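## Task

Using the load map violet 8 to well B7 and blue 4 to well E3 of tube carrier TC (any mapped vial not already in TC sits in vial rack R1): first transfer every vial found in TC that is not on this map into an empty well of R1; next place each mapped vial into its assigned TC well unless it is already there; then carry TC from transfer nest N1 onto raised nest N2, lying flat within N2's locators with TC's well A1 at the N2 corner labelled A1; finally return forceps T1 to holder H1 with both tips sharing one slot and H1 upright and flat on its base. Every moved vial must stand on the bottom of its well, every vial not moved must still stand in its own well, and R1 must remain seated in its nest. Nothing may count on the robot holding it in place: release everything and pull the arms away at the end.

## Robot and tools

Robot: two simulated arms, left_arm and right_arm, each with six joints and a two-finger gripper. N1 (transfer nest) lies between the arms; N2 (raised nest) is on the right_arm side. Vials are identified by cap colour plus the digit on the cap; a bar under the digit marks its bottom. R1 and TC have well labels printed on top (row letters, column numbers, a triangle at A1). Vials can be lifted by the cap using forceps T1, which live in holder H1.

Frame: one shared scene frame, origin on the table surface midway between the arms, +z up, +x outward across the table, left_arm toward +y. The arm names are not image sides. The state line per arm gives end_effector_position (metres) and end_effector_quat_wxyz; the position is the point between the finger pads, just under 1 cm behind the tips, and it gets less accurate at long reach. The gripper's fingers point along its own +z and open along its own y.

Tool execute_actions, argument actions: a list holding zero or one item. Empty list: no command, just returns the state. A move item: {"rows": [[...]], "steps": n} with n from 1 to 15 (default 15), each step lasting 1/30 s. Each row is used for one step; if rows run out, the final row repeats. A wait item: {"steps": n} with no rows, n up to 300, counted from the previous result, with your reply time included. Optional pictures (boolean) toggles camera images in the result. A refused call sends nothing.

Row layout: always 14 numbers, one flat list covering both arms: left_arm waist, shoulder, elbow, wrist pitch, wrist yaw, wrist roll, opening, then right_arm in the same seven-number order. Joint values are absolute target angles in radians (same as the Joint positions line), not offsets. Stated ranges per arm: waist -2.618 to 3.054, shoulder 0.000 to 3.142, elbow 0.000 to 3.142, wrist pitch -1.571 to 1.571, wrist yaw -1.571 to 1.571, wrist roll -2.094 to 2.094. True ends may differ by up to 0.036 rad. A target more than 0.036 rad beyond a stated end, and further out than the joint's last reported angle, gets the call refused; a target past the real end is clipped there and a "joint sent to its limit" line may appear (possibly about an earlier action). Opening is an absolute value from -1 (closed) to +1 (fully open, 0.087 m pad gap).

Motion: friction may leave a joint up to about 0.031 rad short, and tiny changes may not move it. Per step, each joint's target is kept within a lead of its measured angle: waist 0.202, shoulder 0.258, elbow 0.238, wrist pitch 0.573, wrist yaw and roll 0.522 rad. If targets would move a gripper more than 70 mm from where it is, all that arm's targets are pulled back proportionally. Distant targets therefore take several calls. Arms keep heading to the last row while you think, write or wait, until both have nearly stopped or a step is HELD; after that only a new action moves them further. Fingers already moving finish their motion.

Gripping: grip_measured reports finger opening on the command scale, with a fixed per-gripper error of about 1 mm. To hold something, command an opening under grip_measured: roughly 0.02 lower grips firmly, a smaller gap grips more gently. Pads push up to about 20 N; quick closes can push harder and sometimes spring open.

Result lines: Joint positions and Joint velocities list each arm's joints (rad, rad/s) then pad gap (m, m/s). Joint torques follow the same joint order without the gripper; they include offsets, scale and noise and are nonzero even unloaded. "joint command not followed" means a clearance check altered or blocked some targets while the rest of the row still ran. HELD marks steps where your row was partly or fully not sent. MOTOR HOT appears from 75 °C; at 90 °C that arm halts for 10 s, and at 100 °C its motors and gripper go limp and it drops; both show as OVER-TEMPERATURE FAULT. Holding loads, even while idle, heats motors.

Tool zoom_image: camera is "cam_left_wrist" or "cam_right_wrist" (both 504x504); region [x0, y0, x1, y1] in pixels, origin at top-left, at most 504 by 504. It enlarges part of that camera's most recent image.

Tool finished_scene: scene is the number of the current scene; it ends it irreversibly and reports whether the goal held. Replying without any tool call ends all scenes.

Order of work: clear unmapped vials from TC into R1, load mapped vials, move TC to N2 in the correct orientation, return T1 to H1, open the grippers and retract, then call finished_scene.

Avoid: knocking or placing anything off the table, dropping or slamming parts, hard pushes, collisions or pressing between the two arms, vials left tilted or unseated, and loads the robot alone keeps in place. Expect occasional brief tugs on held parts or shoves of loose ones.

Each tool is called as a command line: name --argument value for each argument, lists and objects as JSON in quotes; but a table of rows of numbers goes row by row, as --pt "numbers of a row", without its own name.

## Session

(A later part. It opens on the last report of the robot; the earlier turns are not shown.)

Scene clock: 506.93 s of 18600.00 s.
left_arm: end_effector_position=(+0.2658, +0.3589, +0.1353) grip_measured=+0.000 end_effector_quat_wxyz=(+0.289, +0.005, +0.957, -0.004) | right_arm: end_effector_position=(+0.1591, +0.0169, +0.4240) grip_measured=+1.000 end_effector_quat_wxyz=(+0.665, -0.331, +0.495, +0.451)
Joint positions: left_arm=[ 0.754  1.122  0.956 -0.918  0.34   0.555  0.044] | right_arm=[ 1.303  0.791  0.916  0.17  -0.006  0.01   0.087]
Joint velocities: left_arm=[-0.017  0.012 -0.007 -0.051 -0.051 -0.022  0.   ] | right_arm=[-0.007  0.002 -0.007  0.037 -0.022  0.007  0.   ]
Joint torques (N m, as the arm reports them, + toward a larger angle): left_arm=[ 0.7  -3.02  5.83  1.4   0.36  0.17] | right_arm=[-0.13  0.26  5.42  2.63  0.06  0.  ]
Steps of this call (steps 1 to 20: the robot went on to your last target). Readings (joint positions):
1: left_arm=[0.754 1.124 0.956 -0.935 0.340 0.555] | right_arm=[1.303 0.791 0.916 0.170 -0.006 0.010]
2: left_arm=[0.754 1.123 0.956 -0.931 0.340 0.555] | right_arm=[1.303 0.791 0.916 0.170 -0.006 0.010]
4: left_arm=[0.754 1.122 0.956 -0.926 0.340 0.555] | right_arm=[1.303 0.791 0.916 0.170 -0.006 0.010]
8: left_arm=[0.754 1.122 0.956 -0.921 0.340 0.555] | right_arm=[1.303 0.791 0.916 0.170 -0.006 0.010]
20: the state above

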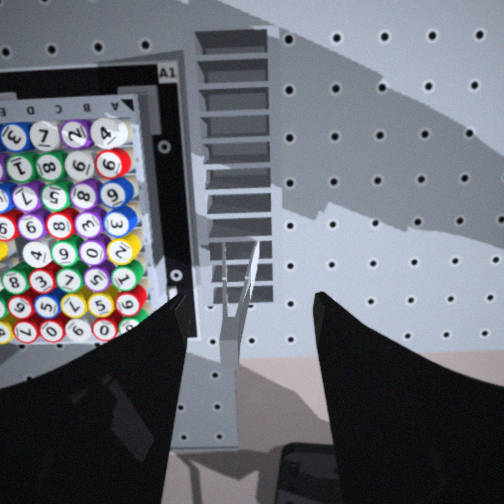

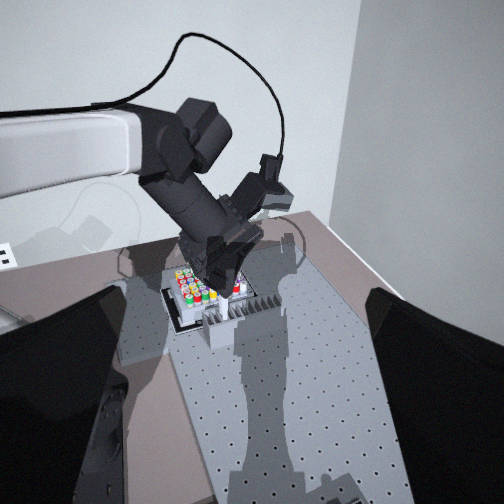

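execute_actions --actions '[{"rows":[[0.78,1.11,0.92,-0.86,0.36,0.567,0,1.3,0.8,0.9,0.2,0,0,1],[0.785,1.11,0.9,-0.83,0.36,0.567,0,1.3,0.8,0.9,0.2,0,0,1],[0.785,1.11,0.88,-0.8,0.36,0.567,0,1.3,0.8,0.9,0.2,0,0,1],[0.782,1.11,0.86,-0.78,0.36,0.567,0,1.3,0.8,0.9,0.2,0,0,1],[0.782,1.11,0.84,-0.76,0.36,0.567,0,1.3,0.8,0.9,0.2,0,0,1],[0.782,1.11,0.82,-0.74,0.36,0.567,0,1.3,0.8,0.9,0.2,0,0,1],[0.782,1.11,0.8,-0.72,0.36,0.567,0,1.3,0.8,0.9,0.2,0,0,1],[0.782,1.11,0.78,-0.703,0.36,0.567,0,1.3,0.8,0.9,0.2,0,0,1],[0.782,1.11,0.757,-0.703,0.36,0.567,-0.2,1.3,0.8,0.9,0.2,0,0,1]],"steps":15}]' --pictures false

execute_actions --actions '[{"steps":20}]'

zoom_image --camera "cam_right_wrist" --region '[160, 200, 320, 360]'

Scene clock: 531.00 s of 18600.00 s.
left_arm: end_effector_position=(+0.2620, +0.3610, +0.0891) grip_measured=-0.200 end_effector_quat_wxyz=(+0.287, -0.002, +0.958, -0.005) | right_arm: end_effector_position=(+0.1591, +0.0169, +0.4240) grip_measured=+1.000 end_effector_quat_wxyz=(+0.665, -0.331, +0.495, +0.451)
Joint positions: left_arm=[ 0.774  1.122  0.774 -0.744  0.347  0.562  0.035] | right_arm=[ 1.303  0.791  0.916  0.17  -0.006  0.01   0.087]
Joint velocities: left_arm=[ 0.002 -0.002  0.017  0.198 -0.081 -0.007  0.   ] | right_arm=[-0.012  0.002 -0.002 -0.007  0.081 -0.037  0.   ]
Joint torques (N m, as the arm reports them, + toward a larger angle): left_arm=[ 0.64 -2.6   5.63  1.32  0.38  0.21] | right_arm=[-0.13  0.27  5.42  2.63  0.06  0.  ]
Steps of this call (steps 1 to 15: the robot went on to your last target; steps 16 to 90: nothing new was sent; then 20.57 s passed at rest; steps 91 to 105: all 15 steps of this action). Readings (joint positions):
91: left_arm=[0.756 1.122 0.954 -0.913 0.342 0.557] | right_arm=[1.303 0.791 0.916 0.170 -0.006 0.010]
92: left_arm=[0.763 1.122 0.948 -0.899 0.345 0.558] | right_arm=[1.303 0.791 0.916 0.170 -0.006 0.010]
94: left_arm=[0.773 1.122 0.921 -0.861 0.346 0.559] | right_arm=[1.303 0.791 0.916 0.170 -0.006 0.010]
98: left_arm=[0.774 1.122 0.838 -0.789 0.347 0.561] | right_arm=[1.303 0.791 0.916 0.170 -0.006 0.010]
105: the state above

Scene clock: 531.67 s of 18600.00 s.
left_arm: end_effector_position=(+0.2663, +0.3642, +0.0910) grip_measured=-0.200 end_effector_quat_wxyz=(+0.296, +0.000, +0.955, +0.002) | right_arm: end_effector_position=(+0.1591, +0.0169, +0.4240) grip_measured=+1.000 end_effector_quat_wxyz=(+0.665, -0.331, +0.495, +0.451)
Joint positions: left_arm=[ 0.774  1.122  0.774 -0.721  0.347  0.562  0.035] | right_arm=[ 1.303  0.791  0.916  0.17  -0.006  0.01   0.087]
Joint velocities: left_arm=[ 0.002  0.007 -0.002  0.022 -0.051  0.037 -0.001] | right_arm=[-0.012  0.002  0.002 -0.022 -0.081 -0.066  0.   ]
Joint torques (N m, as the arm reports them, + toward a larger angle): left_arm=[ 0.62 -2.71  5.64  1.41  0.39  0.21] | right_arm=[-0.12  0.27  5.42  2.63  0.06  0.  ]
Steps of this call (steps 1 to 20: the robot went on to your last target). Readings (joint positions):
1: left_arm=[0.774 1.122 0.774 -0.739 0.347 0.562] | right_arm=[1.303 0.791 0.916 0.170 -0.006 0.010]
2: left_arm=[0.774 1.122 0.774 -0.735 0.347 0.562] | right_arm=[1.303 0.791 0.916 0.170 -0.006 0.010]
4: left_arm=[0.774 1.122 0.774 -0.729 0.347 0.562] | right_arm=[1.303 0.791 0.916 0.170 -0.006 0.010]
8: left_arm=[0.774 1.122 0.774 -0.724 0.347 0.562] | right_arm=[1.303 0.791 0.916 0.170 -0.006 0.010]
20: the state above

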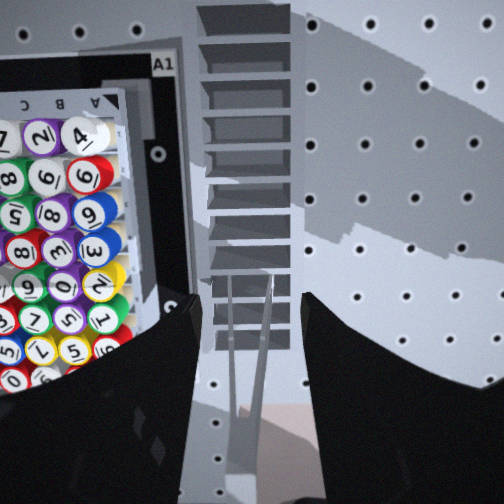

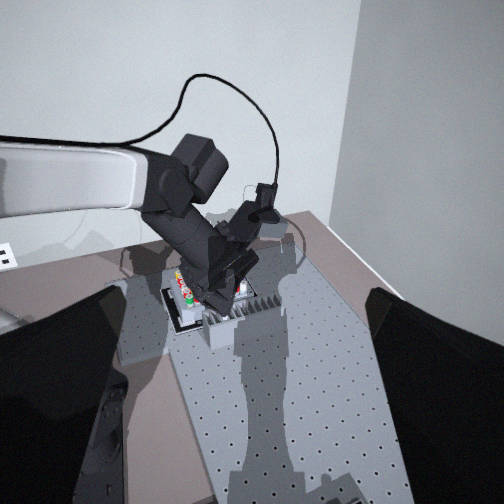

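Region (160, 200, 320, 360) of cam_right_wrist's 504x504 image, scaled by 3.150, with more detail than that image has.

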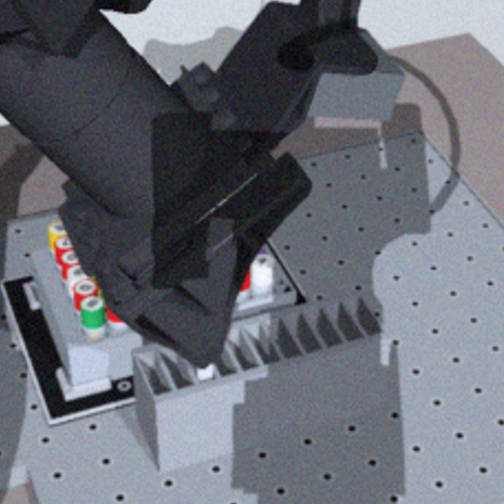

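execute_actions --actions '[{"rows":[[0.782,1.11,0.757,-0.703,0.36,0.567,-0.3,1.3,0.8,0.9,0.2,0,0,1],[0.782,1.11,0.757,-0.703,0.36,0.567,-0.4,1.3,0.8,0.9,0.2,0,0,1],[0.782,1.11,0.757,-0.703,0.36,0.567,-0.48,1.3,0.8,0.9,0.2,0,0,1],[0.782,1.11,0.757,-0.703,0.36,0.567,-0.54,1.3,0.8,0.9,0.2,0,0,1],[0.782,1.11,0.757,-0.703,0.36,0.567,-0.58,1.3,0.8,0.9,0.2,0,0,1],[0.782,1.11,0.757,-0.703,0.36,0.567,-0.61,1.3,0.8,0.9,0.2,0,0,1],[0.782,1.11,0.757,-0.703,0.36,0.567,-0.64,1.3,0.8,0.9,0.2,0,0,1],[0.782,1.11,0.757,-0.703,0.36,0.567,-0.66,1.3,0.8,0.9,0.2,0,0,1],[0.782,1.11,0.757,-0.703,0.36,0.567,-0.68,1.3,0.8,0.9,0.2,0,0,1],[0.782,1.11,0.757,-0.703,0.36,0.567,-0.7,1.3,0.8,0.9,0.2,0,0,1]],"steps":15}]'

zoom_image --camera "cam_left_wrist" --region '[170, 230, 340, 400]'

Scene clock: 542.70 s of 18600.00 s.
left_arm: end_effector_position=(+0.2664, +0.3641, +0.0911) grip_measured=-0.700 end_effector_quat_wxyz=(+0.297, +0.001, +0.955, +0.001) | right_arm: end_effector_position=(+0.1591, +0.0169, +0.4240) grip_measured=+1.000 end_effector_quat_wxyz=(+0.665, -0.331, +0.495, +0.451)
Joint positions: left_arm=[ 0.774  1.122  0.774 -0.721  0.348  0.562  0.013] | right_arm=[ 1.303  0.791  0.916  0.17  -0.006  0.01   0.087]
Joint velocities: left_arm=[-0.022  0.007 -0.017  0.022  0.022 -0.022 -0.   ] | right_arm=[-0.012  0.002 -0.007  0.007 -0.007  0.007  0.   ]
Joint torques (N m, as the arm reports them, + toward a larger angle): left_arm=[ 0.64 -2.71  5.64  1.4   0.39  0.21] | right_arm=[-0.12  0.27  5.42  2.63  0.06  0.  ]
Steps of this call (steps 1 to 15: the robot went on to your last target; steps 16 to 90: nothing new was sent; then 7.53 s passed at rest; steps 91 to 105: all 15 steps of this action). Readings (joint positions):
91: left_arm=[0.774 1.122 0.774 -0.721 0.348 0.562] | right_arm=[1.303 0.791 0.916 0.170 -0.006 0.010]
92: left_arm=[0.774 1.122 0.774 -0.721 0.348 0.562] | right_arm=[1.303 0.791 0.916 0.170 -0.006 0.010]
94: left_arm=[0.774 1.122 0.774 -0.721 0.348 0.562] | right_arm=[1.303 0.791 0.916 0.170 -0.006 0.010]
98: left_arm=[0.774 1.122 0.774 -0.721 0.348 0.562] | right_arm=[1.303 0.791 0.916 0.170 -0.006 0.010]
105: the state above

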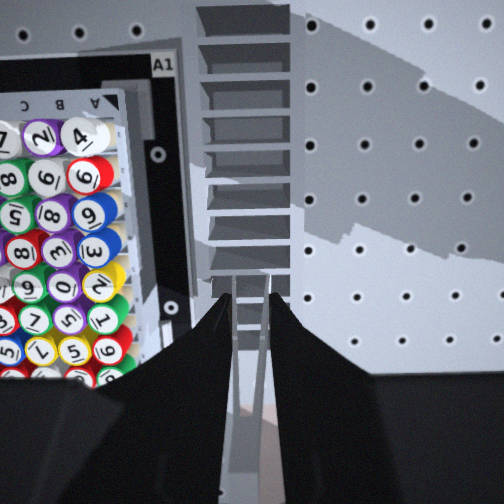

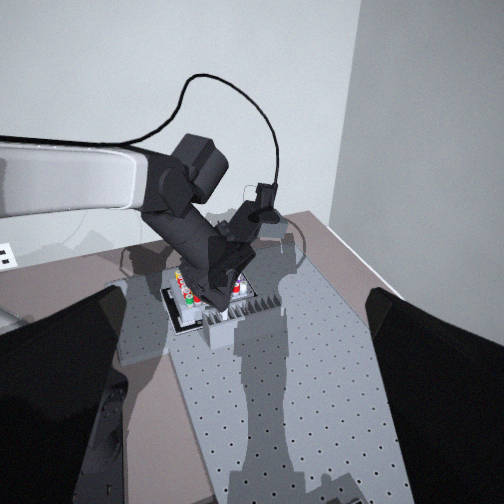

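Region (170, 230, 340, 400) of cam_left_wrist's 504x504 image, scaled by 2.965, with more detail than that image has.

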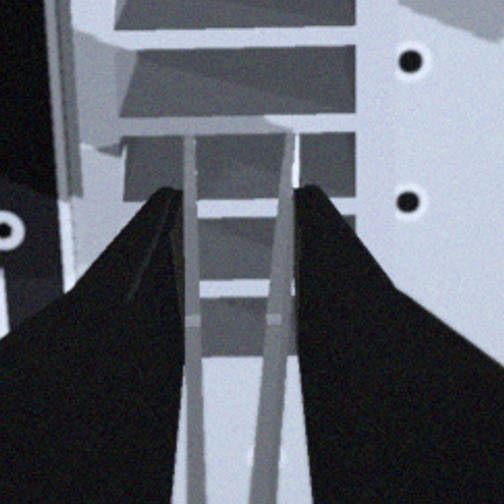

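execute_actions --actions '[{"rows":[[0.782,1.11,0.757,-0.703,0.36,0.567,-0.72,1.3,0.8,0.9,0.2,0,0,1],[0.782,1.11,0.757,-0.703,0.36,0.567,-0.74,1.3,0.8,0.9,0.2,0,0,1],[0.782,1.11,0.757,-0.703,0.36,0.567,-0.76,1.3,0.8,0.9,0.2,0,0,1],[0.782,1.11,0.757,-0.703,0.36,0.567,-0.78,1.3,0.8,0.9,0.2,0,0,1],[0.782,1.11,0.757,-0.703,0.36,0.567,-0.79,1.3,0.8,0.9,0.2,0,0,1],[0.782,1.11,0.757,-0.703,0.36,0.567,-0.80,1.3,0.8,0.9,0.2,0,0,1],[0.782,1.11,0.757,-0.703,0.36,0.567,-0.81,1.3,0.8,0.9,0.2,0,0,1],[0.782,1.11,0.757,-0.703,0.36,0.567,-0.82,1.3,0.8,0.9,0.2,0,0,1]],"steps":15}]'

Scene clock: 554.20 s of 18600.00 s.
left_arm: end_effector_position=(+0.2664, +0.3641, +0.0911) grip_measured=-0.819 end_effector_quat_wxyz=(+0.297, +0.001, +0.955, +0.001) | right_arm: end_effector_position=(+0.1591, +0.0169, +0.4240) grip_measured=+1.000 end_effector_quat_wxyz=(+0.665, -0.331, +0.495, +0.451)
Joint positions: left_arm=[ 0.774  1.122  0.774 -0.721  0.348  0.562  0.008] | right_arm=[ 1.303  0.791  0.916  0.17  -0.006  0.01   0.087]
Joint velocities: left_arm=[-0.017  0.012 -0.007 -0.037  0.022  0.022 -0.   ] | right_arm=[-0.012 -0.017 -0.012 -0.022 -0.066  0.022  0.   ]
Joint torques (N m, as the arm reports them, + toward a larger angle): left_arm=[ 0.64 -2.71  5.65  1.4   0.38  0.21] | right_arm=[-0.13  0.27  5.42  2.63  0.06  0.  ]
Steps of this call (steps 1 to 15: the robot went on to your last target; steps 16 to 90: nothing new was sent; then 8.00 s passed at rest; steps 91 to 105: all 15 steps of this action). Readings (joint positions):
91: left_arm=[0.774 1.122 0.774 -0.721 0.348 0.562] | right_arm=[1.303 0.791 0.916 0.170 -0.006 0.010]
92: left_arm=[0.774 1.122 0.774 -0.721 0.348 0.562] | right_arm=[1.303 0.791 0.916 0.170 -0.006 0.010]
94: left_arm=[0.774 1.122 0.774 -0.721 0.348 0.562] | right_arm=[1.303 0.791 0.916 0.170 -0.006 0.010]
98: left_arm=[0.774 1.122 0.774 -0.721 0.348 0.562] | right_arm=[1.303 0.791 0.916 0.170 -0.006 0.010]
105: the state above

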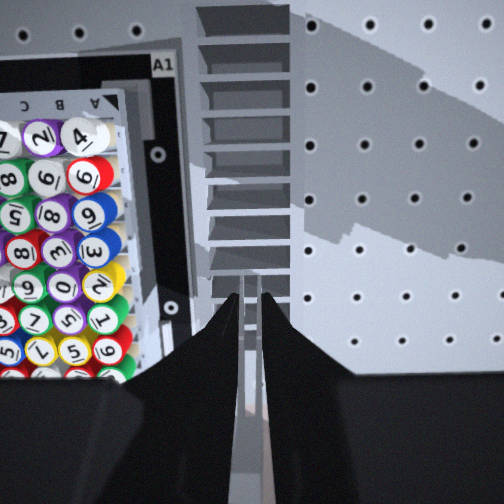

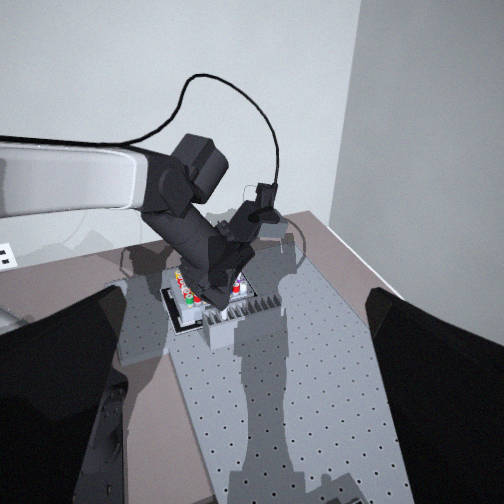

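execute_actions --actions '[{"rows":[[0.782,1.11,0.795,-0.745,0.36,0.567,-0.82,1.3,0.8,0.9,0.2,0,0,1],[0.782,1.11,0.802,-0.755,0.36,0.567,-0.82,1.3,0.8,0.9,0.2,0,0,1],[0.782,1.11,0.809,-0.762,0.36,0.567,-0.82,1.3,0.8,0.9,0.2,0,0,1],[0.782,1.11,0.816,-0.769,0.36,0.567,-0.82,1.3,0.8,0.9,0.2,0,0,1],[0.782,1.11,0.823,-0.776,0.36,0.567,-0.82,1.3,0.8,0.9,0.2,0,0,1],[0.782,1.11,0.83,-0.783,0.36,0.567,-0.82,1.3,0.8,0.9,0.2,0,0,1],[0.782,1.11,0.837,-0.79,0.36,0.567,-0.82,1.3,0.8,0.9,0.2,0,0,1],[0.782,1.11,0.844,-0.797,0.36,0.567,-0.82,1.3,0.8,0.9,0.2,0,0,1],[0.782,1.11,0.851,-0.804,0.36,0.567,-0.82,1.3,0.8,0.9,0.2,0,0,1],[0.782,1.11,0.858,-0.811,0.36,0.567,-0.82,1.3,0.8,0.9,0.2,0,0,1],[0.782,1.11,0.865,-0.818,0.36,0.567,-0.82,1.3,0.8,0.9,0.2,0,0,1],[0.782,1.11,0.872,-0.825,0.36,0.567,-0.82,1.3,0.8,0.9,0.2,0,0,1],[0.782,1.11,0.879,-0.83,0.36,0.567,-0.82,1.3,0.8,0.9,0.2,0,0,1],[0.782,1.11,0.886,-0.832,0.36,0.567,-0.82,1.3,0.8,0.9,0.2,0,0,1],[0.782,1.11,0.893,-0.832,0.36,0.567,-0.82,1.3,0.8,0.9,0.2,0,0,1]],"steps":15}]'

Scene clock: 571.00 s of 18600.00 s.
left_arm: end_effector_position=(+0.2660, +0.3637, +0.1099) grip_measured=-0.819 end_effector_quat_wxyz=(+0.293, +0.000, +0.956, -0.001) | right_arm: end_effector_position=(+0.1591, +0.0169, +0.4240) grip_measured=+1.000 end_effector_quat_wxyz=(+0.665, -0.331, +0.495, +0.451)
Joint positions: left_arm=[ 0.774  1.122  0.852 -0.807  0.349  0.563  0.008] | right_arm=[ 1.303  0.791  0.916  0.17  -0.006  0.01   0.087]
Joint velocities: left_arm=[-0.017 -0.002  0.183 -0.081  0.066 -0.051 -0.001] | right_arm=[-0.002  0.007 -0.017 -0.095 -0.007 -0.022  0.   ]
Joint torques (N m, as the arm reports them, + toward a larger angle): left_arm=[ 0.64 -2.7   9.    1.19  0.38  0.2 ] | right_arm=[-0.13  0.27  5.43  2.63  0.06  0.  ]
Steps of this call (steps 1 to 15: the robot went on to your last target; steps 16 to 90: nothing new was sent; then 13.30 s passed at rest; steps 91 to 105: all 15 steps of this action). Readings (joint positions):
91: left_arm=[0.774 1.122 0.774 -0.723 0.348 0.562] | right_arm=[1.303 0.791 0.916 0.170 -0.006 0.010]
92: left_arm=[0.774 1.122 0.774 -0.725 0.348 0.562] | right_arm=[1.303 0.791 0.916 0.170 -0.006 0.010]
94: left_arm=[0.774 1.122 0.777 -0.733 0.348 0.563] | right_arm=[1.303 0.791 0.916 0.170 -0.006 0.010]
98: left_arm=[0.774 1.122 0.801 -0.762 0.349 0.563] | right_arm=[1.303 0.791 0.916 0.170 -0.006 0.010]
105: the state above

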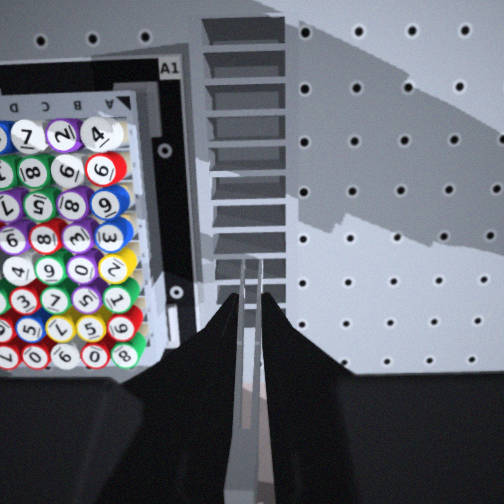

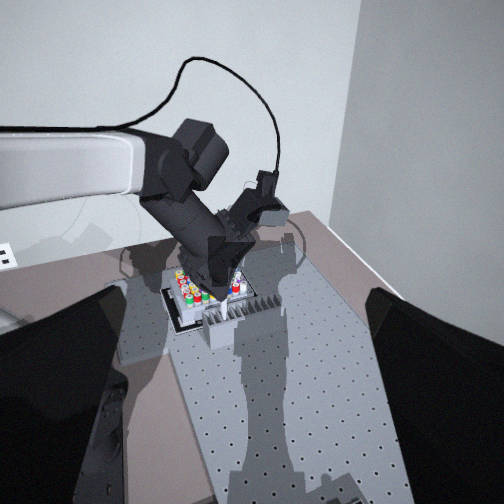

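execute_actions --actions '[{"rows":[[0.782,1.11,0.905,-0.84,0.36,0.567,-0.82,1.3,0.8,0.9,0.2,0,0,1],[0.782,1.11,0.915,-0.85,0.36,0.567,-0.82,1.3,0.8,0.9,0.2,0,0,1],[0.782,1.11,0.925,-0.862,0.36,0.567,-0.82,1.3,0.8,0.9,0.2,0,0,1],[0.782,1.11,0.935,-0.874,0.36,0.567,-0.82,1.3,0.8,0.9,0.2,0,0,1],[0.782,1.11,0.945,-0.885,0.36,0.567,-0.82,1.3,0.8,0.9,0.2,0,0,1],[0.782,1.11,0.955,-0.895,0.36,0.567,-0.82,1.3,0.8,0.9,0.2,0,0,1],[0.782,1.11,0.965,-0.905,0.36,0.567,-0.82,1.3,0.8,0.9,0.2,0,0,1],[0.782,1.11,0.975,-0.915,0.36,0.567,-0.82,1.3,0.8,0.9,0.2,0,0,1],[0.782,1.11,0.985,-0.925,0.36,0.567,-0.82,1.3,0.8,0.9,0.2,0,0,1],[0.782,1.11,1.0,-0.94,0.36,0.567,-0.82,1.3,0.8,0.9,0.2,0,0,1],[0.782,1.11,1.02,-0.96,0.36,0.567,-0.82,1.3,0.8,0.9,0.2,0,0,1],[0.782,1.11,1.04,-0.98,0.36,0.567,-0.82,1.3,0.8,0.9,0.2,0,0,1],[0.782,1.11,1.06,-1.0,0.36,0.567,-0.82,1.3,0.8,0.9,0.2,0,0,1],[0.782,1.11,1.08,-1.02,0.36,0.567,-0.82,1.3,0.8,0.9,0.2,0,0,1],[0.782,1.11,1.1,-1.025,0.36,0.567,-0.82,1.3,0.8,0.9,0.2,0,0,1]],"steps":15}]' --pictures false

execute_actions --actions '[{"steps":20}]'

zoom_image --camera "cam_right_wrist" --region '[160, 200, 320, 360]'

Scene clock: 589.00 s of 18600.00 s.
left_arm: end_effector_position=(+0.2686, +0.3656, +0.1586) grip_measured=-0.819 end_effector_quat_wxyz=(+0.303, +0.003, +0.953, +0.007) | right_arm: end_effector_position=(+0.1591, +0.0169, +0.4240) grip_measured=+1.000 end_effector_quat_wxyz=(+0.665, -0.331, +0.495, +0.451)
Joint positions: left_arm=[ 0.774  1.122  1.036 -0.965  0.349  0.563  0.008] | right_arm=[ 1.303  0.791  0.916  0.17  -0.006  0.01   0.087]
Joint velocities: left_arm=[-0.002 -0.007  0.569 -0.344 -0.051  0.007 -0.001] | right_arm=[ 0.007 -0.017 -0.002 -0.007 -0.051 -0.007  0.   ]
Joint torques (N m, as the arm reports them, + toward a larger angle): left_arm=[ 0.64 -2.65  8.72  1.27  0.36  0.2 ] | right_arm=[-0.12  0.26  5.42  2.63  0.06  0.  ]
Steps of this call (steps 1 to 30: the robot went on to your last target; steps 31 to 90: nothing new was sent; then 14.50 s passed at rest; steps 91 to 105: all 15 steps of this action). Readings (joint positions):
91: left_arm=[0.774 1.122 0.865 -0.826 0.349 0.563] | right_arm=[1.303 0.791 0.916 0.170 -0.006 0.010]
92: left_arm=[0.774 1.122 0.868 -0.831 0.349 0.563] | right_arm=[1.303 0.791 0.916 0.170 -0.006 0.010]
94: left_arm=[0.774 1.122 0.884 -0.846 0.349 0.563] | right_arm=[1.303 0.791 0.916 0.170 -0.006 0.010]
98: left_arm=[0.774 1.122 0.929 -0.874 0.349 0.563] | right_arm=[1.303 0.791 0.916 0.170 -0.006 0.010]
105: the state above

Scene clock: 589.67 s of 18600.00 s.
left_arm: end_effector_position=(+0.2651, +0.3628, +0.1677) grip_measured=-0.819 end_effector_quat_wxyz=(+0.299, +0.002, +0.954, +0.003) | right_arm: end_effector_position=(+0.1591, +0.0169, +0.4240) grip_measured=+1.000 end_effector_quat_wxyz=(+0.665, -0.331, +0.495, +0.451)
Joint positions: left_arm=[ 0.774  1.122  1.077 -1.017  0.35   0.563  0.008] | right_arm=[ 1.303  0.791  0.916  0.17  -0.006  0.01   0.087]
Joint velocities: left_arm=[-0.002 -0.032  0.007 -0.037  0.051 -0.066 -0.001] | right_arm=[-0.007 -0.012 -0.002  0.081  0.007 -0.037  0.   ]
Joint torques (N m, as the arm reports them, + toward a larger angle): left_arm=[ 0.63 -2.62  8.36  1.19  0.37  0.2 ] | right_arm=[-0.13  0.27  5.42  2.63  0.06  0.  ]
Steps of this call (steps 1 to 20: the robot went on to your last target). Readings (joint positions):
1: left_arm=[0.774 1.122 1.054 -0.974 0.349 0.563] | right_arm=[1.303 0.791 0.916 0.170 -0.006 0.010]
2: left_arm=[0.774 1.122 1.067 -0.980 0.349 0.563] | right_arm=[1.303 0.791 0.916 0.170 -0.006 0.010]
4: left_arm=[0.774 1.122 1.077 -0.986 0.350 0.563] | right_arm=[1.303 0.791 0.916 0.170 -0.006 0.010]
8: left_arm=[0.774 1.122 1.077 -1.005 0.350 0.563] | right_arm=[1.303 0.791 0.916 0.170 -0.006 0.010]
20: the state above

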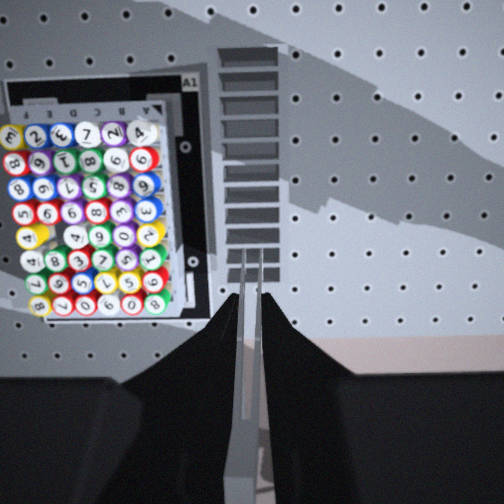

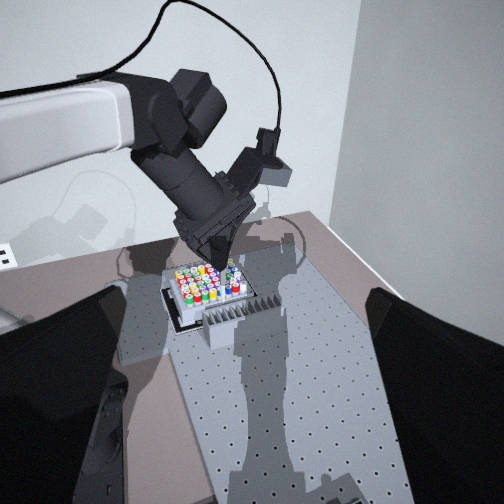

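Region (160, 200, 320, 360) of cam_right_wrist's 504x504 image, scaled by 3.150, with more detail than that image has.

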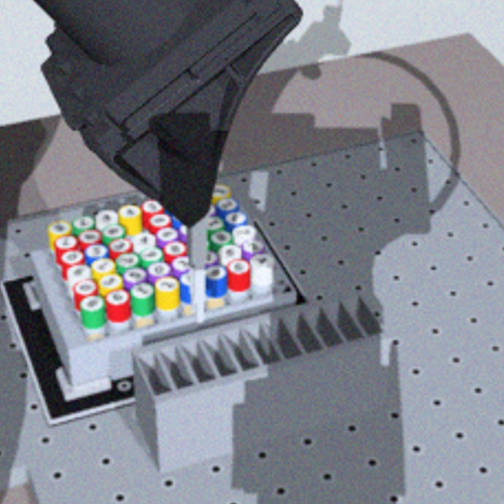

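execute_actions --actions '[{"rows":[[0.782,1.11,1.1,-1.025,0.36,0.567,-0.83,1.3,0.8,0.9,0.2,0,0,1],[0.782,1.11,1.1,-1.025,0.36,0.567,-0.84,1.3,0.8,0.9,0.2,0,0,1],[0.782,1.11,1.1,-1.025,0.36,0.567,-0.85,1.3,0.8,0.9,0.2,0,0,1],[0.782,1.11,1.1,-1.025,0.36,0.567,-0.86,1.3,0.8,0.9,0.2,0,0,1],[0.782,1.11,1.1,-1.025,0.36,0.567,-0.87,1.3,0.8,0.9,0.2,0,0,1]],"steps":12}]'

zoom_image --camera "cam_left_wrist" --region '[150, 230, 350, 504]'

Scene clock: 600.60 s of 18600.00 s.
left_arm: end_effector_position=(+0.2649, +0.3627, +0.1676) grip_measured=-0.869 end_effector_quat_wxyz=(+0.299, +0.002, +0.954, +0.003) | right_arm: end_effector_position=(+0.1591, +0.0169, +0.4240) grip_measured=+1.000 end_effector_quat_wxyz=(+0.665, -0.331, +0.495, +0.451)
Joint positions: left_arm=[ 0.774  1.122  1.077 -1.018  0.35   0.563  0.006] | right_arm=[ 1.303  0.791  0.916  0.17  -0.006  0.01   0.087]
Joint velocities: left_arm=[ 0.002 -0.002  0.007 -0.037 -0.007 -0.007 -0.001] | right_arm=[-0.007 -0.002  0.007 -0.007  0.007 -0.037  0.   ]
Joint torques (N m, as the arm reports them, + toward a larger angle): left_arm=[ 0.63 -2.62  8.36  1.18  0.37  0.2 ] | right_arm=[-0.13  0.26  5.42  2.63  0.06  0.  ]
Steps of this call (steps 1 to 15: the robot went on to your last target; steps 16 to 90: nothing new was sent; then 7.53 s passed at rest; steps 91 to 102: all 12 steps of this action). Readings (joint positions):
91: left_arm=[0.774 1.122 1.077 -1.018 0.350 0.563] | right_arm=[1.303 0.791 0.916 0.170 -0.006 0.010]
92: left_arm=[0.774 1.122 1.077 -1.018 0.350 0.563] | right_arm=[1.303 0.791 0.916 0.170 -0.006 0.010]
94: left_arm=[0.774 1.122 1.077 -1.018 0.350 0.563] | right_arm=[1.303 0.791 0.916 0.170 -0.006 0.010]
98: left_arm=[0.774 1.122 1.077 -1.018 0.350 0.563] | right_arm=[1.303 0.791 0.916 0.170 -0.006 0.010]
102: the state above

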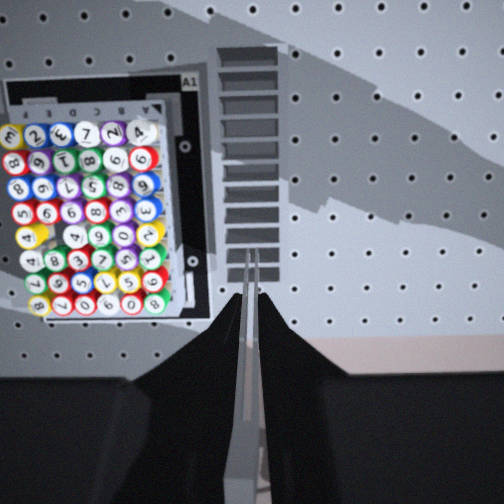

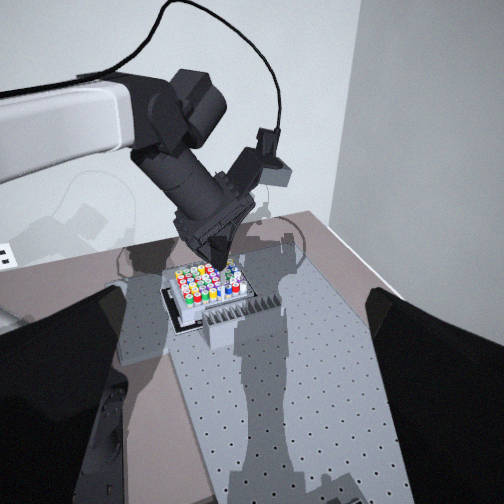

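Region (150, 230, 350, 504) of cam_left_wrist's 504x504 image, scaled by 1.839, with more detail than that image has; it fills the left 368 columns of this view, and the rest is white.

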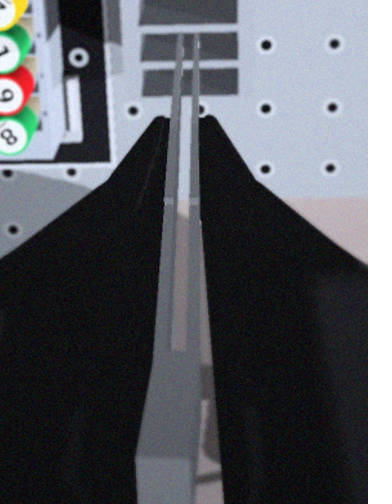

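execute_actions --actions '[{"rows":[[0.775,1.125,1.105,-1.0,0.31,0.49,-0.87,1.3,0.8,0.9,0.2,0,0,1],[0.767,1.14,1.11,-0.975,0.26,0.415,-0.87,1.3,0.8,0.9,0.2,0,0,1],[0.76,1.155,1.115,-0.95,0.21,0.34,-0.87,1.3,0.8,0.9,0.2,0,0,1],[0.752,1.17,1.12,-0.925,0.16,0.265,-0.87,1.3,0.8,0.9,0.2,0,0,1],[0.745,1.185,1.125,-0.9,0.11,0.19,-0.87,1.3,0.8,0.9,0.2,0,0,1],[0.737,1.2,1.13,-0.875,0.06,0.115,-0.87,1.3,0.8,0.9,0.2,0,0,1],[0.73,1.215,1.13,-0.85,0.01,0.04,-0.87,1.3,0.8,0.9,0.2,0,0,1],[0.722,1.23,1.13,-0.825,-0.04,-0.035,-0.87,1.3,0.8,0.9,0.2,0,0,1],[0.715,1.245,1.13,-0.8,-0.09,-0.11,-0.87,1.3,0.8,0.9,0.2,0,0,1],[0.708,1.26,1.13,-0.771,-0.136,-0.19,-0.87,1.3,0.8,0.9,0.2,0,0,1],[0.708,1.275,1.13,-0.771,-0.136,-0.19,-0.87,1.3,0.8,0.9,0.2,0,0,1],[0.708,1.29,1.13,-0.771,-0.136,-0.19,-0.87,1.3,0.8,0.9,0.2,0,0,1]],"steps":15}]' --pictures false

execute_actions --actions '[{"steps":25}]'

Scene clock: 646.07 s of 18600.00 s.
left_arm: end_effector_position=(+0.2900, +0.4201, +0.1490) grip_measured=-0.869 end_effector_quat_wxyz=(+0.264, -0.332, +0.900, +0.101) | right_arm: end_effector_position=(+0.1591, +0.0169, +0.4240) grip_measured=+1.000 end_effector_quat_wxyz=(+0.665, -0.331, +0.495, +0.451)
Joint positions: left_arm=[ 0.718  1.284  1.102 -0.819 -0.069 -0.094  0.006] | right_arm=[ 1.303  0.791  0.916  0.17  -0.006  0.01   0.087]
Joint velocities: left_arm=[ 0.002  0.11  -0.007  0.168 -0.388 -0.681  0.   ] | right_arm=[-0.007 -0.012 -0.007 -0.037 -0.007 -0.022  0.   ]
Joint torques (N m, as the arm reports them, + toward a larger angle): left_arm=[-0.78 -3.38  8.96  1.59 -0.04  0.11] | right_arm=[-0.13  0.26  5.42  2.63  0.05  0.  ]
Steps of this call (steps 1 to 15: the robot went on to your last target; steps 16 to 90: nothing new was sent; then 41.97 s passed at rest; steps 91 to 105: all 15 steps of this action). Readings (joint positions):
91: left_arm=[0.774 1.122 1.077 -1.018 0.345 0.552] | right_arm=[1.303 0.791 0.916 0.170 -0.006 0.010]
92: left_arm=[0.774 1.122 1.077 -1.016 0.332 0.528] | right_arm=[1.303 0.791 0.916 0.170 -0.006 0.010]
94: left_arm=[0.770 1.130 1.080 -1.001 0.284 0.452] | right_arm=[1.303 0.791 0.916 0.170 -0.006 0.010]
98: left_arm=[0.743 1.187 1.100 -0.931 0.139 0.229] | right_arm=[1.303 0.791 0.916 0.170 -0.006 0.010]
105: the state above

Scene clock: 646.90 s of 18600.00 s.
left_arm: end_effector_position=(+0.2920, +0.4289, +0.1516) grip_measured=-0.869 end_effector_quat_wxyz=(+0.274, -0.379, +0.876, +0.118) | right_arm: end_effector_position=(+0.1591, +0.0169, +0.4240) grip_measured=+1.000 end_effector_quat_wxyz=(+0.665, -0.331, +0.495, +0.451)
Joint positions: left_arm=[ 0.718  1.286  1.102 -0.792 -0.125 -0.185  0.006] | right_arm=[ 1.303  0.791  0.916  0.17  -0.006  0.01   0.087]
Joint velocities: left_arm=[-0.012 -0.002 -0.007  0.022 -0.022 -0.11  -0.   ] | right_arm=[-0.002 -0.002 -0.002 -0.022  0.007 -0.066  0.   ]
Joint torques (N m, as the arm reports them, + toward a larger angle): left_arm=[-0.75 -3.07  8.96  1.59 -0.06  0.14] | right_arm=[-0.13  0.26  5.42  2.63  0.06  0.  ]
Steps of this call (steps 1 to 25: the robot went on to your last target). Readings (joint positions):
1: left_arm=[0.718 1.286 1.102 -0.814 -0.080 -0.112] | right_arm=[1.303 0.791 0.916 0.170 -0.006 0.010]
2: left_arm=[0.718 1.286 1.102 -0.810 -0.090 -0.127] | right_arm=[1.303 0.791 0.916 0.170 -0.006 0.010]
4: left_arm=[0.718 1.286 1.102 -0.802 -0.103 -0.148] | right_arm=[1.303 0.791 0.916 0.170 -0.006 0.010]
8: left_arm=[0.718 1.286 1.102 -0.796 -0.117 -0.170] | right_arm=[1.303 0.791 0.916 0.170 -0.006 0.010]
25: the state above

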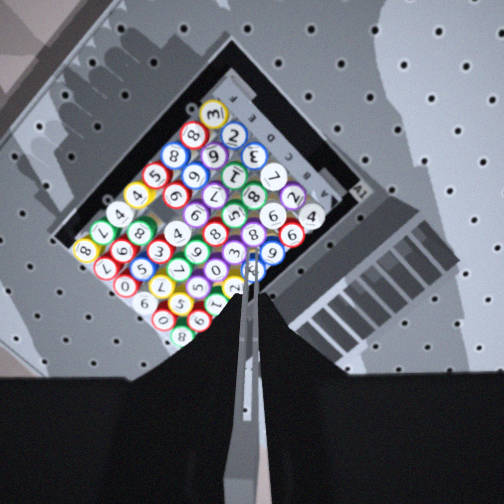

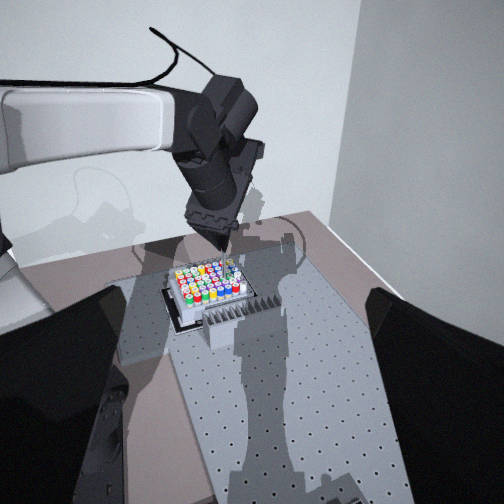

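execute_actions --actions '[{"rows":[[0.708,1.29,1.085,-0.765,-0.136,-0.19,-0.85,1.3,0.8,0.9,0.2,0,0,1],[0.708,1.29,1.078,-0.755,-0.136,-0.19,-0.83,1.3,0.8,0.9,0.2,0,0,1],[0.708,1.29,1.071,-0.745,-0.136,-0.19,-0.81,1.3,0.8,0.9,0.2,0,0,1],[0.708,1.29,1.064,-0.738,-0.136,-0.19,-0.79,1.3,0.8,0.9,0.2,0,0,1],[0.708,1.29,1.057,-0.731,-0.136,-0.19,-0.77,1.3,0.8,0.9,0.2,0,0,1],[0.708,1.29,1.05,-0.724,-0.136,-0.19,-0.75,1.3,0.8,0.9,0.2,0,0,1],[0.708,1.29,1.043,-0.717,-0.136,-0.19,-0.74,1.3,0.8,0.9,0.2,0,0,1],[0.708,1.29,1.036,-0.712,-0.136,-0.19,-0.73,1.3,0.8,0.9,0.2,0,0,1],[0.708,1.29,1.029,-0.712,-0.136,-0.19,-0.72,1.3,0.8,0.9,0.2,0,0,1]],"steps":15}]' --pictures false

execute_actions --actions '[{"steps":15}]'

zoom_image --camera "cam_left_wrist" --region '[190, 190, 320, 320]'

zoom_image --camera "cam_right_wrist" --region '[180, 230, 270, 320]'

Scene clock: 659.77 s of 18600.00 s.
left_arm: end_effector_position=(+0.2932, +0.4298, +0.1396) grip_measured=-0.720 end_effector_quat_wxyz=(+0.276, -0.379, +0.875, +0.118) | right_arm: end_effector_position=(+0.1591, +0.0169, +0.4240) grip_measured=+1.000 end_effector_quat_wxyz=(+0.665, -0.331, +0.495, +0.451)
Joint positions: left_arm=[ 0.718  1.286  1.052 -0.738 -0.125 -0.185  0.012] | right_arm=[ 1.303  0.791  0.916  0.17  -0.006  0.01   0.087]
Joint velocities: left_arm=[ 0.002  0.002 -0.007  0.037  0.066  0.007  0.   ] | right_arm=[-0.002 -0.012 -0.012 -0.095 -0.022 -0.007  0.   ]
Joint torques (N m, as the arm reports them, + toward a larger angle): left_arm=[-0.75 -3.05  5.36  1.61 -0.07  0.12] | right_arm=[-0.13  0.26  5.41  2.63  0.06  0.  ]
Steps of this call (steps 1 to 15: the robot went on to your last target; steps 16 to 90: nothing new was sent; then 9.37 s passed at rest; steps 91 to 105: all 15 steps of this action). Readings (joint positions):
91: left_arm=[0.718 1.286 1.102 -0.792 -0.125 -0.185] | right_arm=[1.303 0.791 0.916 0.170 -0.006 0.010]
92: left_arm=[0.718 1.286 1.102 -0.790 -0.125 -0.185] | right_arm=[1.303 0.791 0.916 0.170 -0.006 0.010]
94: left_arm=[0.718 1.286 1.100 -0.779 -0.125 -0.185] | right_arm=[1.303 0.791 0.916 0.170 -0.006 0.010]
98: left_arm=[0.718 1.286 1.074 -0.752 -0.125 -0.185] | right_arm=[1.303 0.791 0.916 0.170 -0.006 0.010]
105: the state above

Scene clock: 660.27 s of 18600.00 s.
left_arm: end_effector_position=(+0.2944, +0.4307, +0.1403) grip_measured=-0.720 end_effector_quat_wxyz=(+0.279, -0.379, +0.874, +0.119) | right_arm: end_effector_position=(+0.1591, +0.0169, +0.4240) grip_measured=+1.000 end_effector_quat_wxyz=(+0.665, -0.331, +0.495, +0.451)
Joint positions: left_arm=[ 0.718  1.286  1.052 -0.731 -0.126 -0.185  0.012] | right_arm=[ 1.303  0.791  0.916  0.17  -0.006  0.01   0.087]
Joint velocities: left_arm=[-0.002 -0.012  0.002 -0.007 -0.037 -0.007 -0.   ] | right_arm=[-0.002 -0.002  0.022 -0.066 -0.007  0.081  0.   ]
Joint torques (N m, as the arm reports them, + toward a larger angle): left_arm=[-0.75 -3.    5.37  1.57 -0.06  0.12] | right_arm=[-0.13  0.27  5.43  2.63  0.06  0.  ]
Steps of this call (steps 1 to 15: the robot went on to your last target). Readings (joint positions):
1: left_arm=[0.718 1.286 1.052 -0.737 -0.125 -0.185] | right_arm=[1.303 0.791 0.916 0.170 -0.006 0.010]
2: left_arm=[0.718 1.286 1.052 -0.736 -0.125 -0.185] | right_arm=[1.303 0.791 0.916 0.170 -0.006 0.010]
4: left_arm=[0.718 1.286 1.052 -0.735 -0.125 -0.185] | right_arm=[1.303 0.791 0.916 0.170 -0.006 0.010]
8: left_arm=[0.718 1.286 1.052 -0.734 -0.125 -0.185] | right_arm=[1.303 0.791 0.916 0.170 -0.006 0.010]
15: the state above
All arms were judged still, so your last target was given up. Only a new action makes them travel on or press farther. Fingers that are still opening or closing keep moving.

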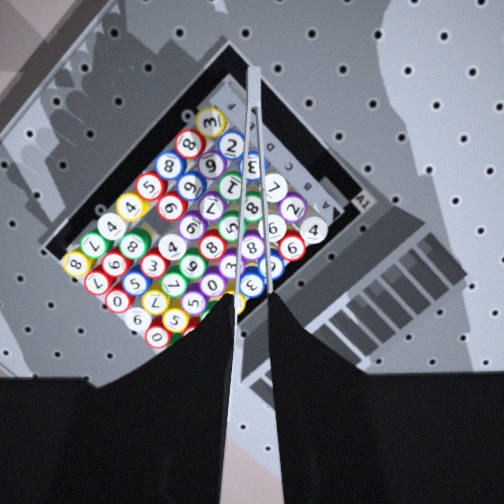

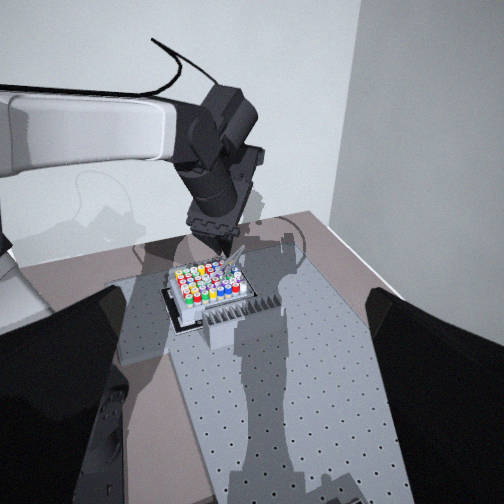

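Region (190, 190, 320, 320) of cam_left_wrist's 504x504 image, scaled by 3.877, with more detail than that image has.

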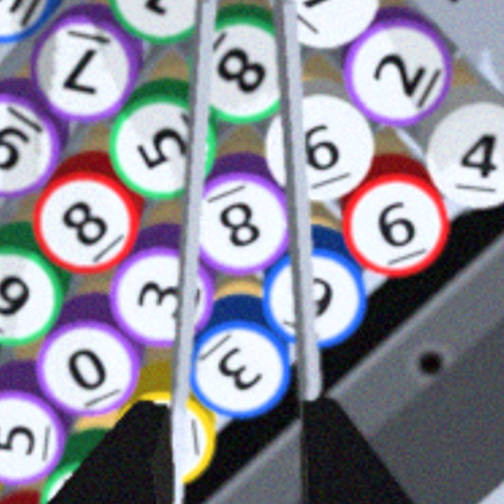

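Region (180, 230, 270, 320) of cam_right_wrist's 504x504 image, scaled by 5.600, with more detail than that image has.

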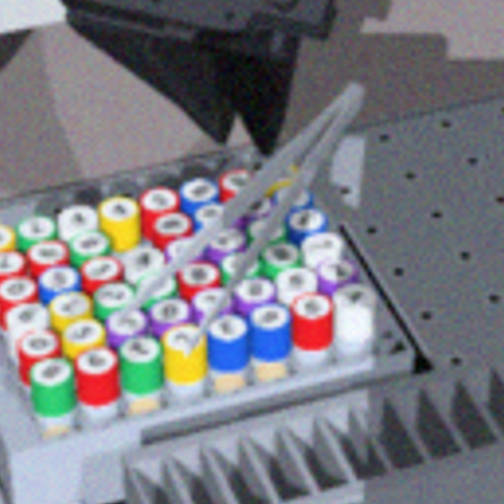

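It slipped out and is falling. Check again.

execute_actions --actions '[{"rows":[[0.708,1.25,1.2,-0.75,-0.136,-0.19,1,1.3,0.8,0.9,0.2,0,0,1]],"steps":15}]'

zoom_image --camera "cam_right_wrist" --region '[150, 220, 300, 370]'

Scene clock: 665.70 s of 18600.00 s.
left_arm: end_effector_position=(+0.3116, +0.4424, +0.1984) grip_measured=+1.000 end_effector_quat_wxyz=(+0.349, -0.374, +0.849, +0.132) | right_arm: end_effector_position=(+0.1591, +0.0169, +0.4240) grip_measured=+1.000 end_effector_quat_wxyz=(+0.665, -0.331, +0.495, +0.451)
Joint positions: left_arm=[ 0.718  1.252  1.185 -0.747 -0.127 -0.185  0.087] | right_arm=[ 1.303  0.791  0.916  0.17  -0.006  0.01   0.087]
Joint velocities: left_arm=[-0.007  0.002 -0.002  0.037 -0.081 -0.007  0.   ] | right_arm=[ 0.002  0.017 -0.012  0.007 -0.022 -0.037  0.   ]
Joint torques (N m, as the arm reports them, + toward a larger angle): left_arm=[-0.74 -3.27  8.12  1.57 -0.05  0.13] | right_arm=[-0.12  0.26  5.41  2.63  0.06  0.  ]
Steps of this call (steps 1 to 90: nothing new was sent; then 1.93 s passed at rest; steps 91 to 105: all 15 steps of this action). Readings (joint positions):
91: left_arm=[0.718 1.286 1.070 -0.749 -0.126 -0.185] | right_arm=[1.303 0.791 0.916 0.170 -0.006 0.010]
92: left_arm=[0.718 1.287 1.097 -0.762 -0.126 -0.185] | right_arm=[1.303 0.791 0.916 0.170 -0.006 0.010]
94: left_arm=[0.718 1.276 1.151 -0.758 -0.126 -0.185] | right_arm=[1.303 0.791 0.916 0.170 -0.006 0.010]
98: left_arm=[0.718 1.252 1.185 -0.744 -0.127 -0.185] | right_arm=[1.303 0.791 0.916 0.170 -0.006 0.010]
105: the state above

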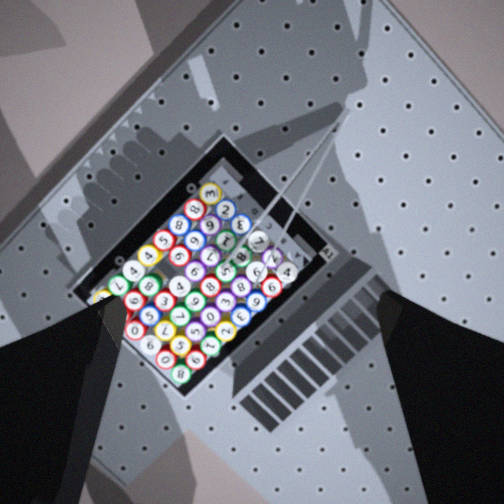

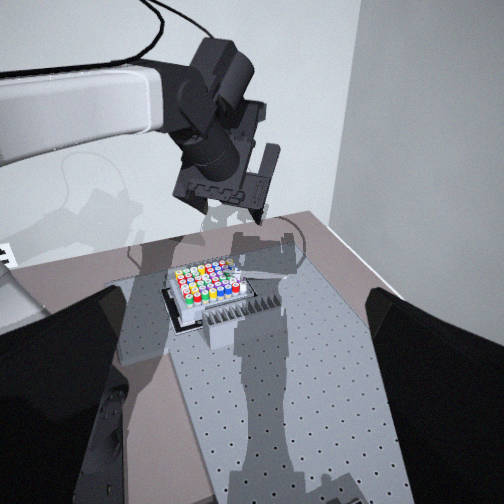

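Region (150, 220, 300, 370) of cam_right_wrist's 504x504 image, scaled by 3.360, with more detail than that image has.

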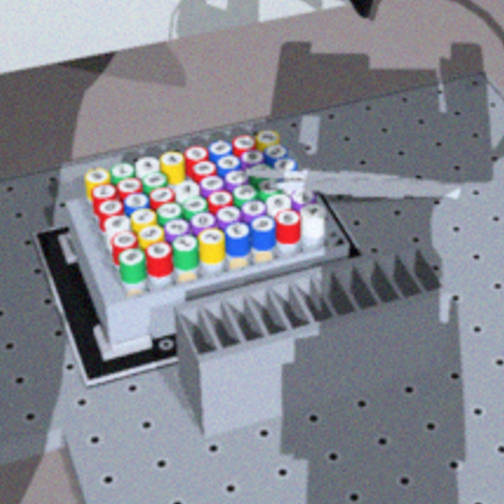

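execute_actions --actions '[{"rows":[[0.70,1.4,1.4,-0.9,-0.1,-0.1,0.5,1.3,0.8,0.9,0.2,0,0,1],[0.70,1.4,1.4,-0.9,-0.1,-0.1,0.5,1.3,0.8,0.9,0.2,0,0,1],[0.69,1.6,1.6,-1.1,-0.05,0,0.2,1.3,0.8,0.9,0.2,0,0,1],[0.69,1.6,1.6,-1.1,-0.05,0,0.2,1.3,0.8,0.9,0.2,0,0,1],[0.67,1.8,1.8,-1.25,0,0.1,0,1.3,0.8,0.9,0.2,0,0,1],[0.67,1.8,1.8,-1.25,0,0.1,0,1.3,0.8,0.9,0.2,0,0,1],[0.65,2.0,2.0,-1.4,0.01,0.2,-0.2,1.3,0.8,0.9,0.2,0,0,1],[0.65,2.0,2.0,-1.4,0.01,0.2,-0.2,1.3,0.8,0.9,0.2,0,0,1],[0.63,2.15,2.17,-1.5,0.01,0.295,-0.2,1.3,0.8,0.9,0.2,0,0,1],[0.63,2.15,2.17,-1.5,0.01,0.295,-0.2,1.3,0.8,0.9,0.2,0,0,1],[0.622,2.25,2.27,-1.527,0.01,0.295,-0.2,1.3,0.8,0.9,0.2,0,0,1],[0.622,2.25,2.27,-1.527,0.01,0.295,-0.2,1.3,0.8,0.9,0.2,0,0,1],[0.622,2.32,2.33,-1.527,0.01,0.295,-0.2,1.3,0.8,0.9,0.2,0,0,1],[0.622,2.32,2.33,-1.527,0.01,0.295,-0.2,1.3,0.8,0.9,0.2,0,0,1],[0.622,2.38,2.365,-1.527,0.01,0.295,-0.2,1.3,0.8,0.9,0.2,0,0,1]],"steps":15}]' --pictures false

execute_actions --actions '[{"steps":30}]'

Scene clock: 764.77 s of 18600.00 s.
left_arm: end_effector_position=(+0.4282, +0.4670, +0.1049) grip_measured=-0.200 end_effector_quat_wxyz=(+0.058, -0.130, +0.990, +0.026) | right_arm: end_effector_position=(+0.1591, +0.0169, +0.4240) grip_measured=+1.000 end_effector_quat_wxyz=(+0.665, -0.331, +0.495, +0.451)
Joint positions: left_arm=[ 0.623  2.321  2.283 -1.407 -0.007  0.239  0.035] | right_arm=[ 1.303  0.791  0.916  0.17  -0.006  0.01   0.087]
Joint velocities: left_arm=[-0.081  1.331  0.764 -0.74   0.095  0.315 -0.001] | right_arm=[-0.012  0.017 -0.002 -0.037 -0.007  0.007  0.   ]
Joint torques (N m, as the arm reports them, + toward a larger angle): left_arm=[  0.15 -11.91   8.51   0.59   0.16   0.18] | right_arm=[-0.13  0.27  5.43  2.63  0.06  0.  ]
Steps of this call (steps 1 to 15: the robot went on to your last target; steps 16 to 90: nothing new was sent; then 95.57 s passed at rest; steps 91 to 105: all 15 steps of this action). Readings (joint positions):
91: left_arm=[0.717 1.275 1.224 -0.794 -0.125 -0.172] | right_arm=[1.303 0.791 0.916 0.170 -0.006 0.010]
92: left_arm=[0.715 1.315 1.283 -0.828 -0.122 -0.159] | right_arm=[1.303 0.791 0.916 0.170 -0.006 0.010]
94: left_arm=[0.707 1.447 1.453 -0.923 -0.103 -0.106] | right_arm=[1.303 0.791 0.916 0.170 -0.006 0.010]
98: left_arm=[0.675 1.786 1.822 -1.139 -0.048 0.044] | right_arm=[1.303 0.791 0.916 0.170 -0.006 0.010]
105: the state above

Scene clock: 765.77 s of 18600.00 s.
left_arm: end_effector_position=(+0.4135, +0.4594, +0.0911) grip_measured=-0.200 end_effector_quat_wxyz=(+0.001, -0.104, +0.995, +0.001) | right_arm: end_effector_position=(+0.1591, +0.0169, +0.4240) grip_measured=+1.000 end_effector_quat_wxyz=(+0.665, -0.331, +0.495, +0.451)
Joint positions: left_arm=[ 0.622  2.391  2.34  -1.516 -0.001  0.29   0.035] | right_arm=[ 1.303  0.791  0.916  0.17  -0.006  0.01   0.087]
Joint velocities: left_arm=[ 0.012 -0.002 -0.007  0.007 -0.007 -0.022  0.001] | right_arm=[-0.022 -0.007 -0.007 -0.022 -0.11   0.022  0.   ]
Joint torques (N m, as the arm reports them, + toward a larger angle): left_arm=[  0.07 -11.28   7.77   0.35   0.21   0.21] | right_arm=[-0.12  0.27  5.42  2.63  0.06  0.  ]
Steps of this call (steps 1 to 30: the robot went on to your last target). Readings (joint positions):
1: left_arm=[0.622 2.360 2.302 -1.425 -0.005 0.249] | right_arm=[1.303 0.791 0.916 0.170 -0.006 0.010]
2: left_arm=[0.622 2.388 2.309 -1.440 -0.004 0.257] | right_arm=[1.303 0.791 0.916 0.170 -0.006 0.010]
4: left_arm=[0.622 2.413 2.310 -1.468 -0.004 0.269] | right_arm=[1.303 0.791 0.916 0.170 -0.006 0.010]
8: left_arm=[0.622 2.409 2.327 -1.502 -0.002 0.282] | right_arm=[1.303 0.791 0.916 0.170 -0.006 0.010]
30: the state above
All arms were judged still, so your last target was given up. Only a new action makes them travel on or press farther. Fingers that are still opening or closing keep moving.

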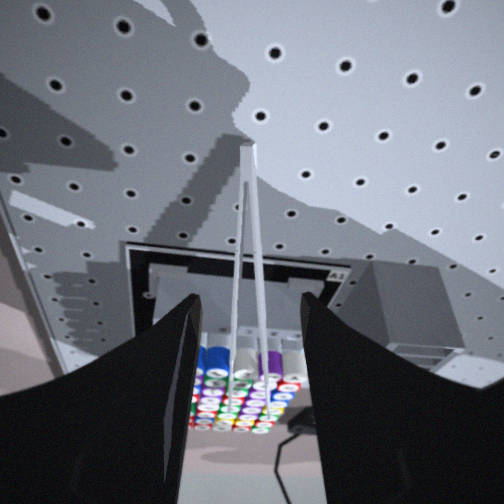

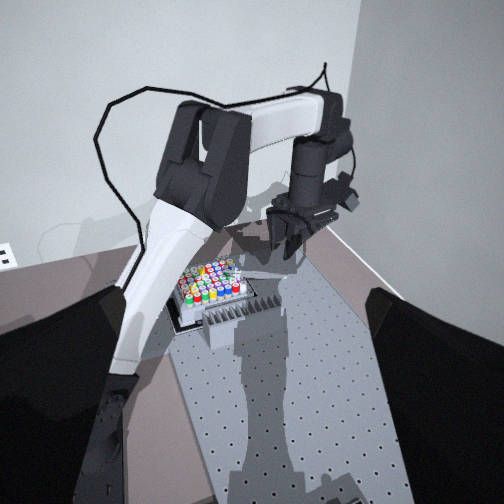

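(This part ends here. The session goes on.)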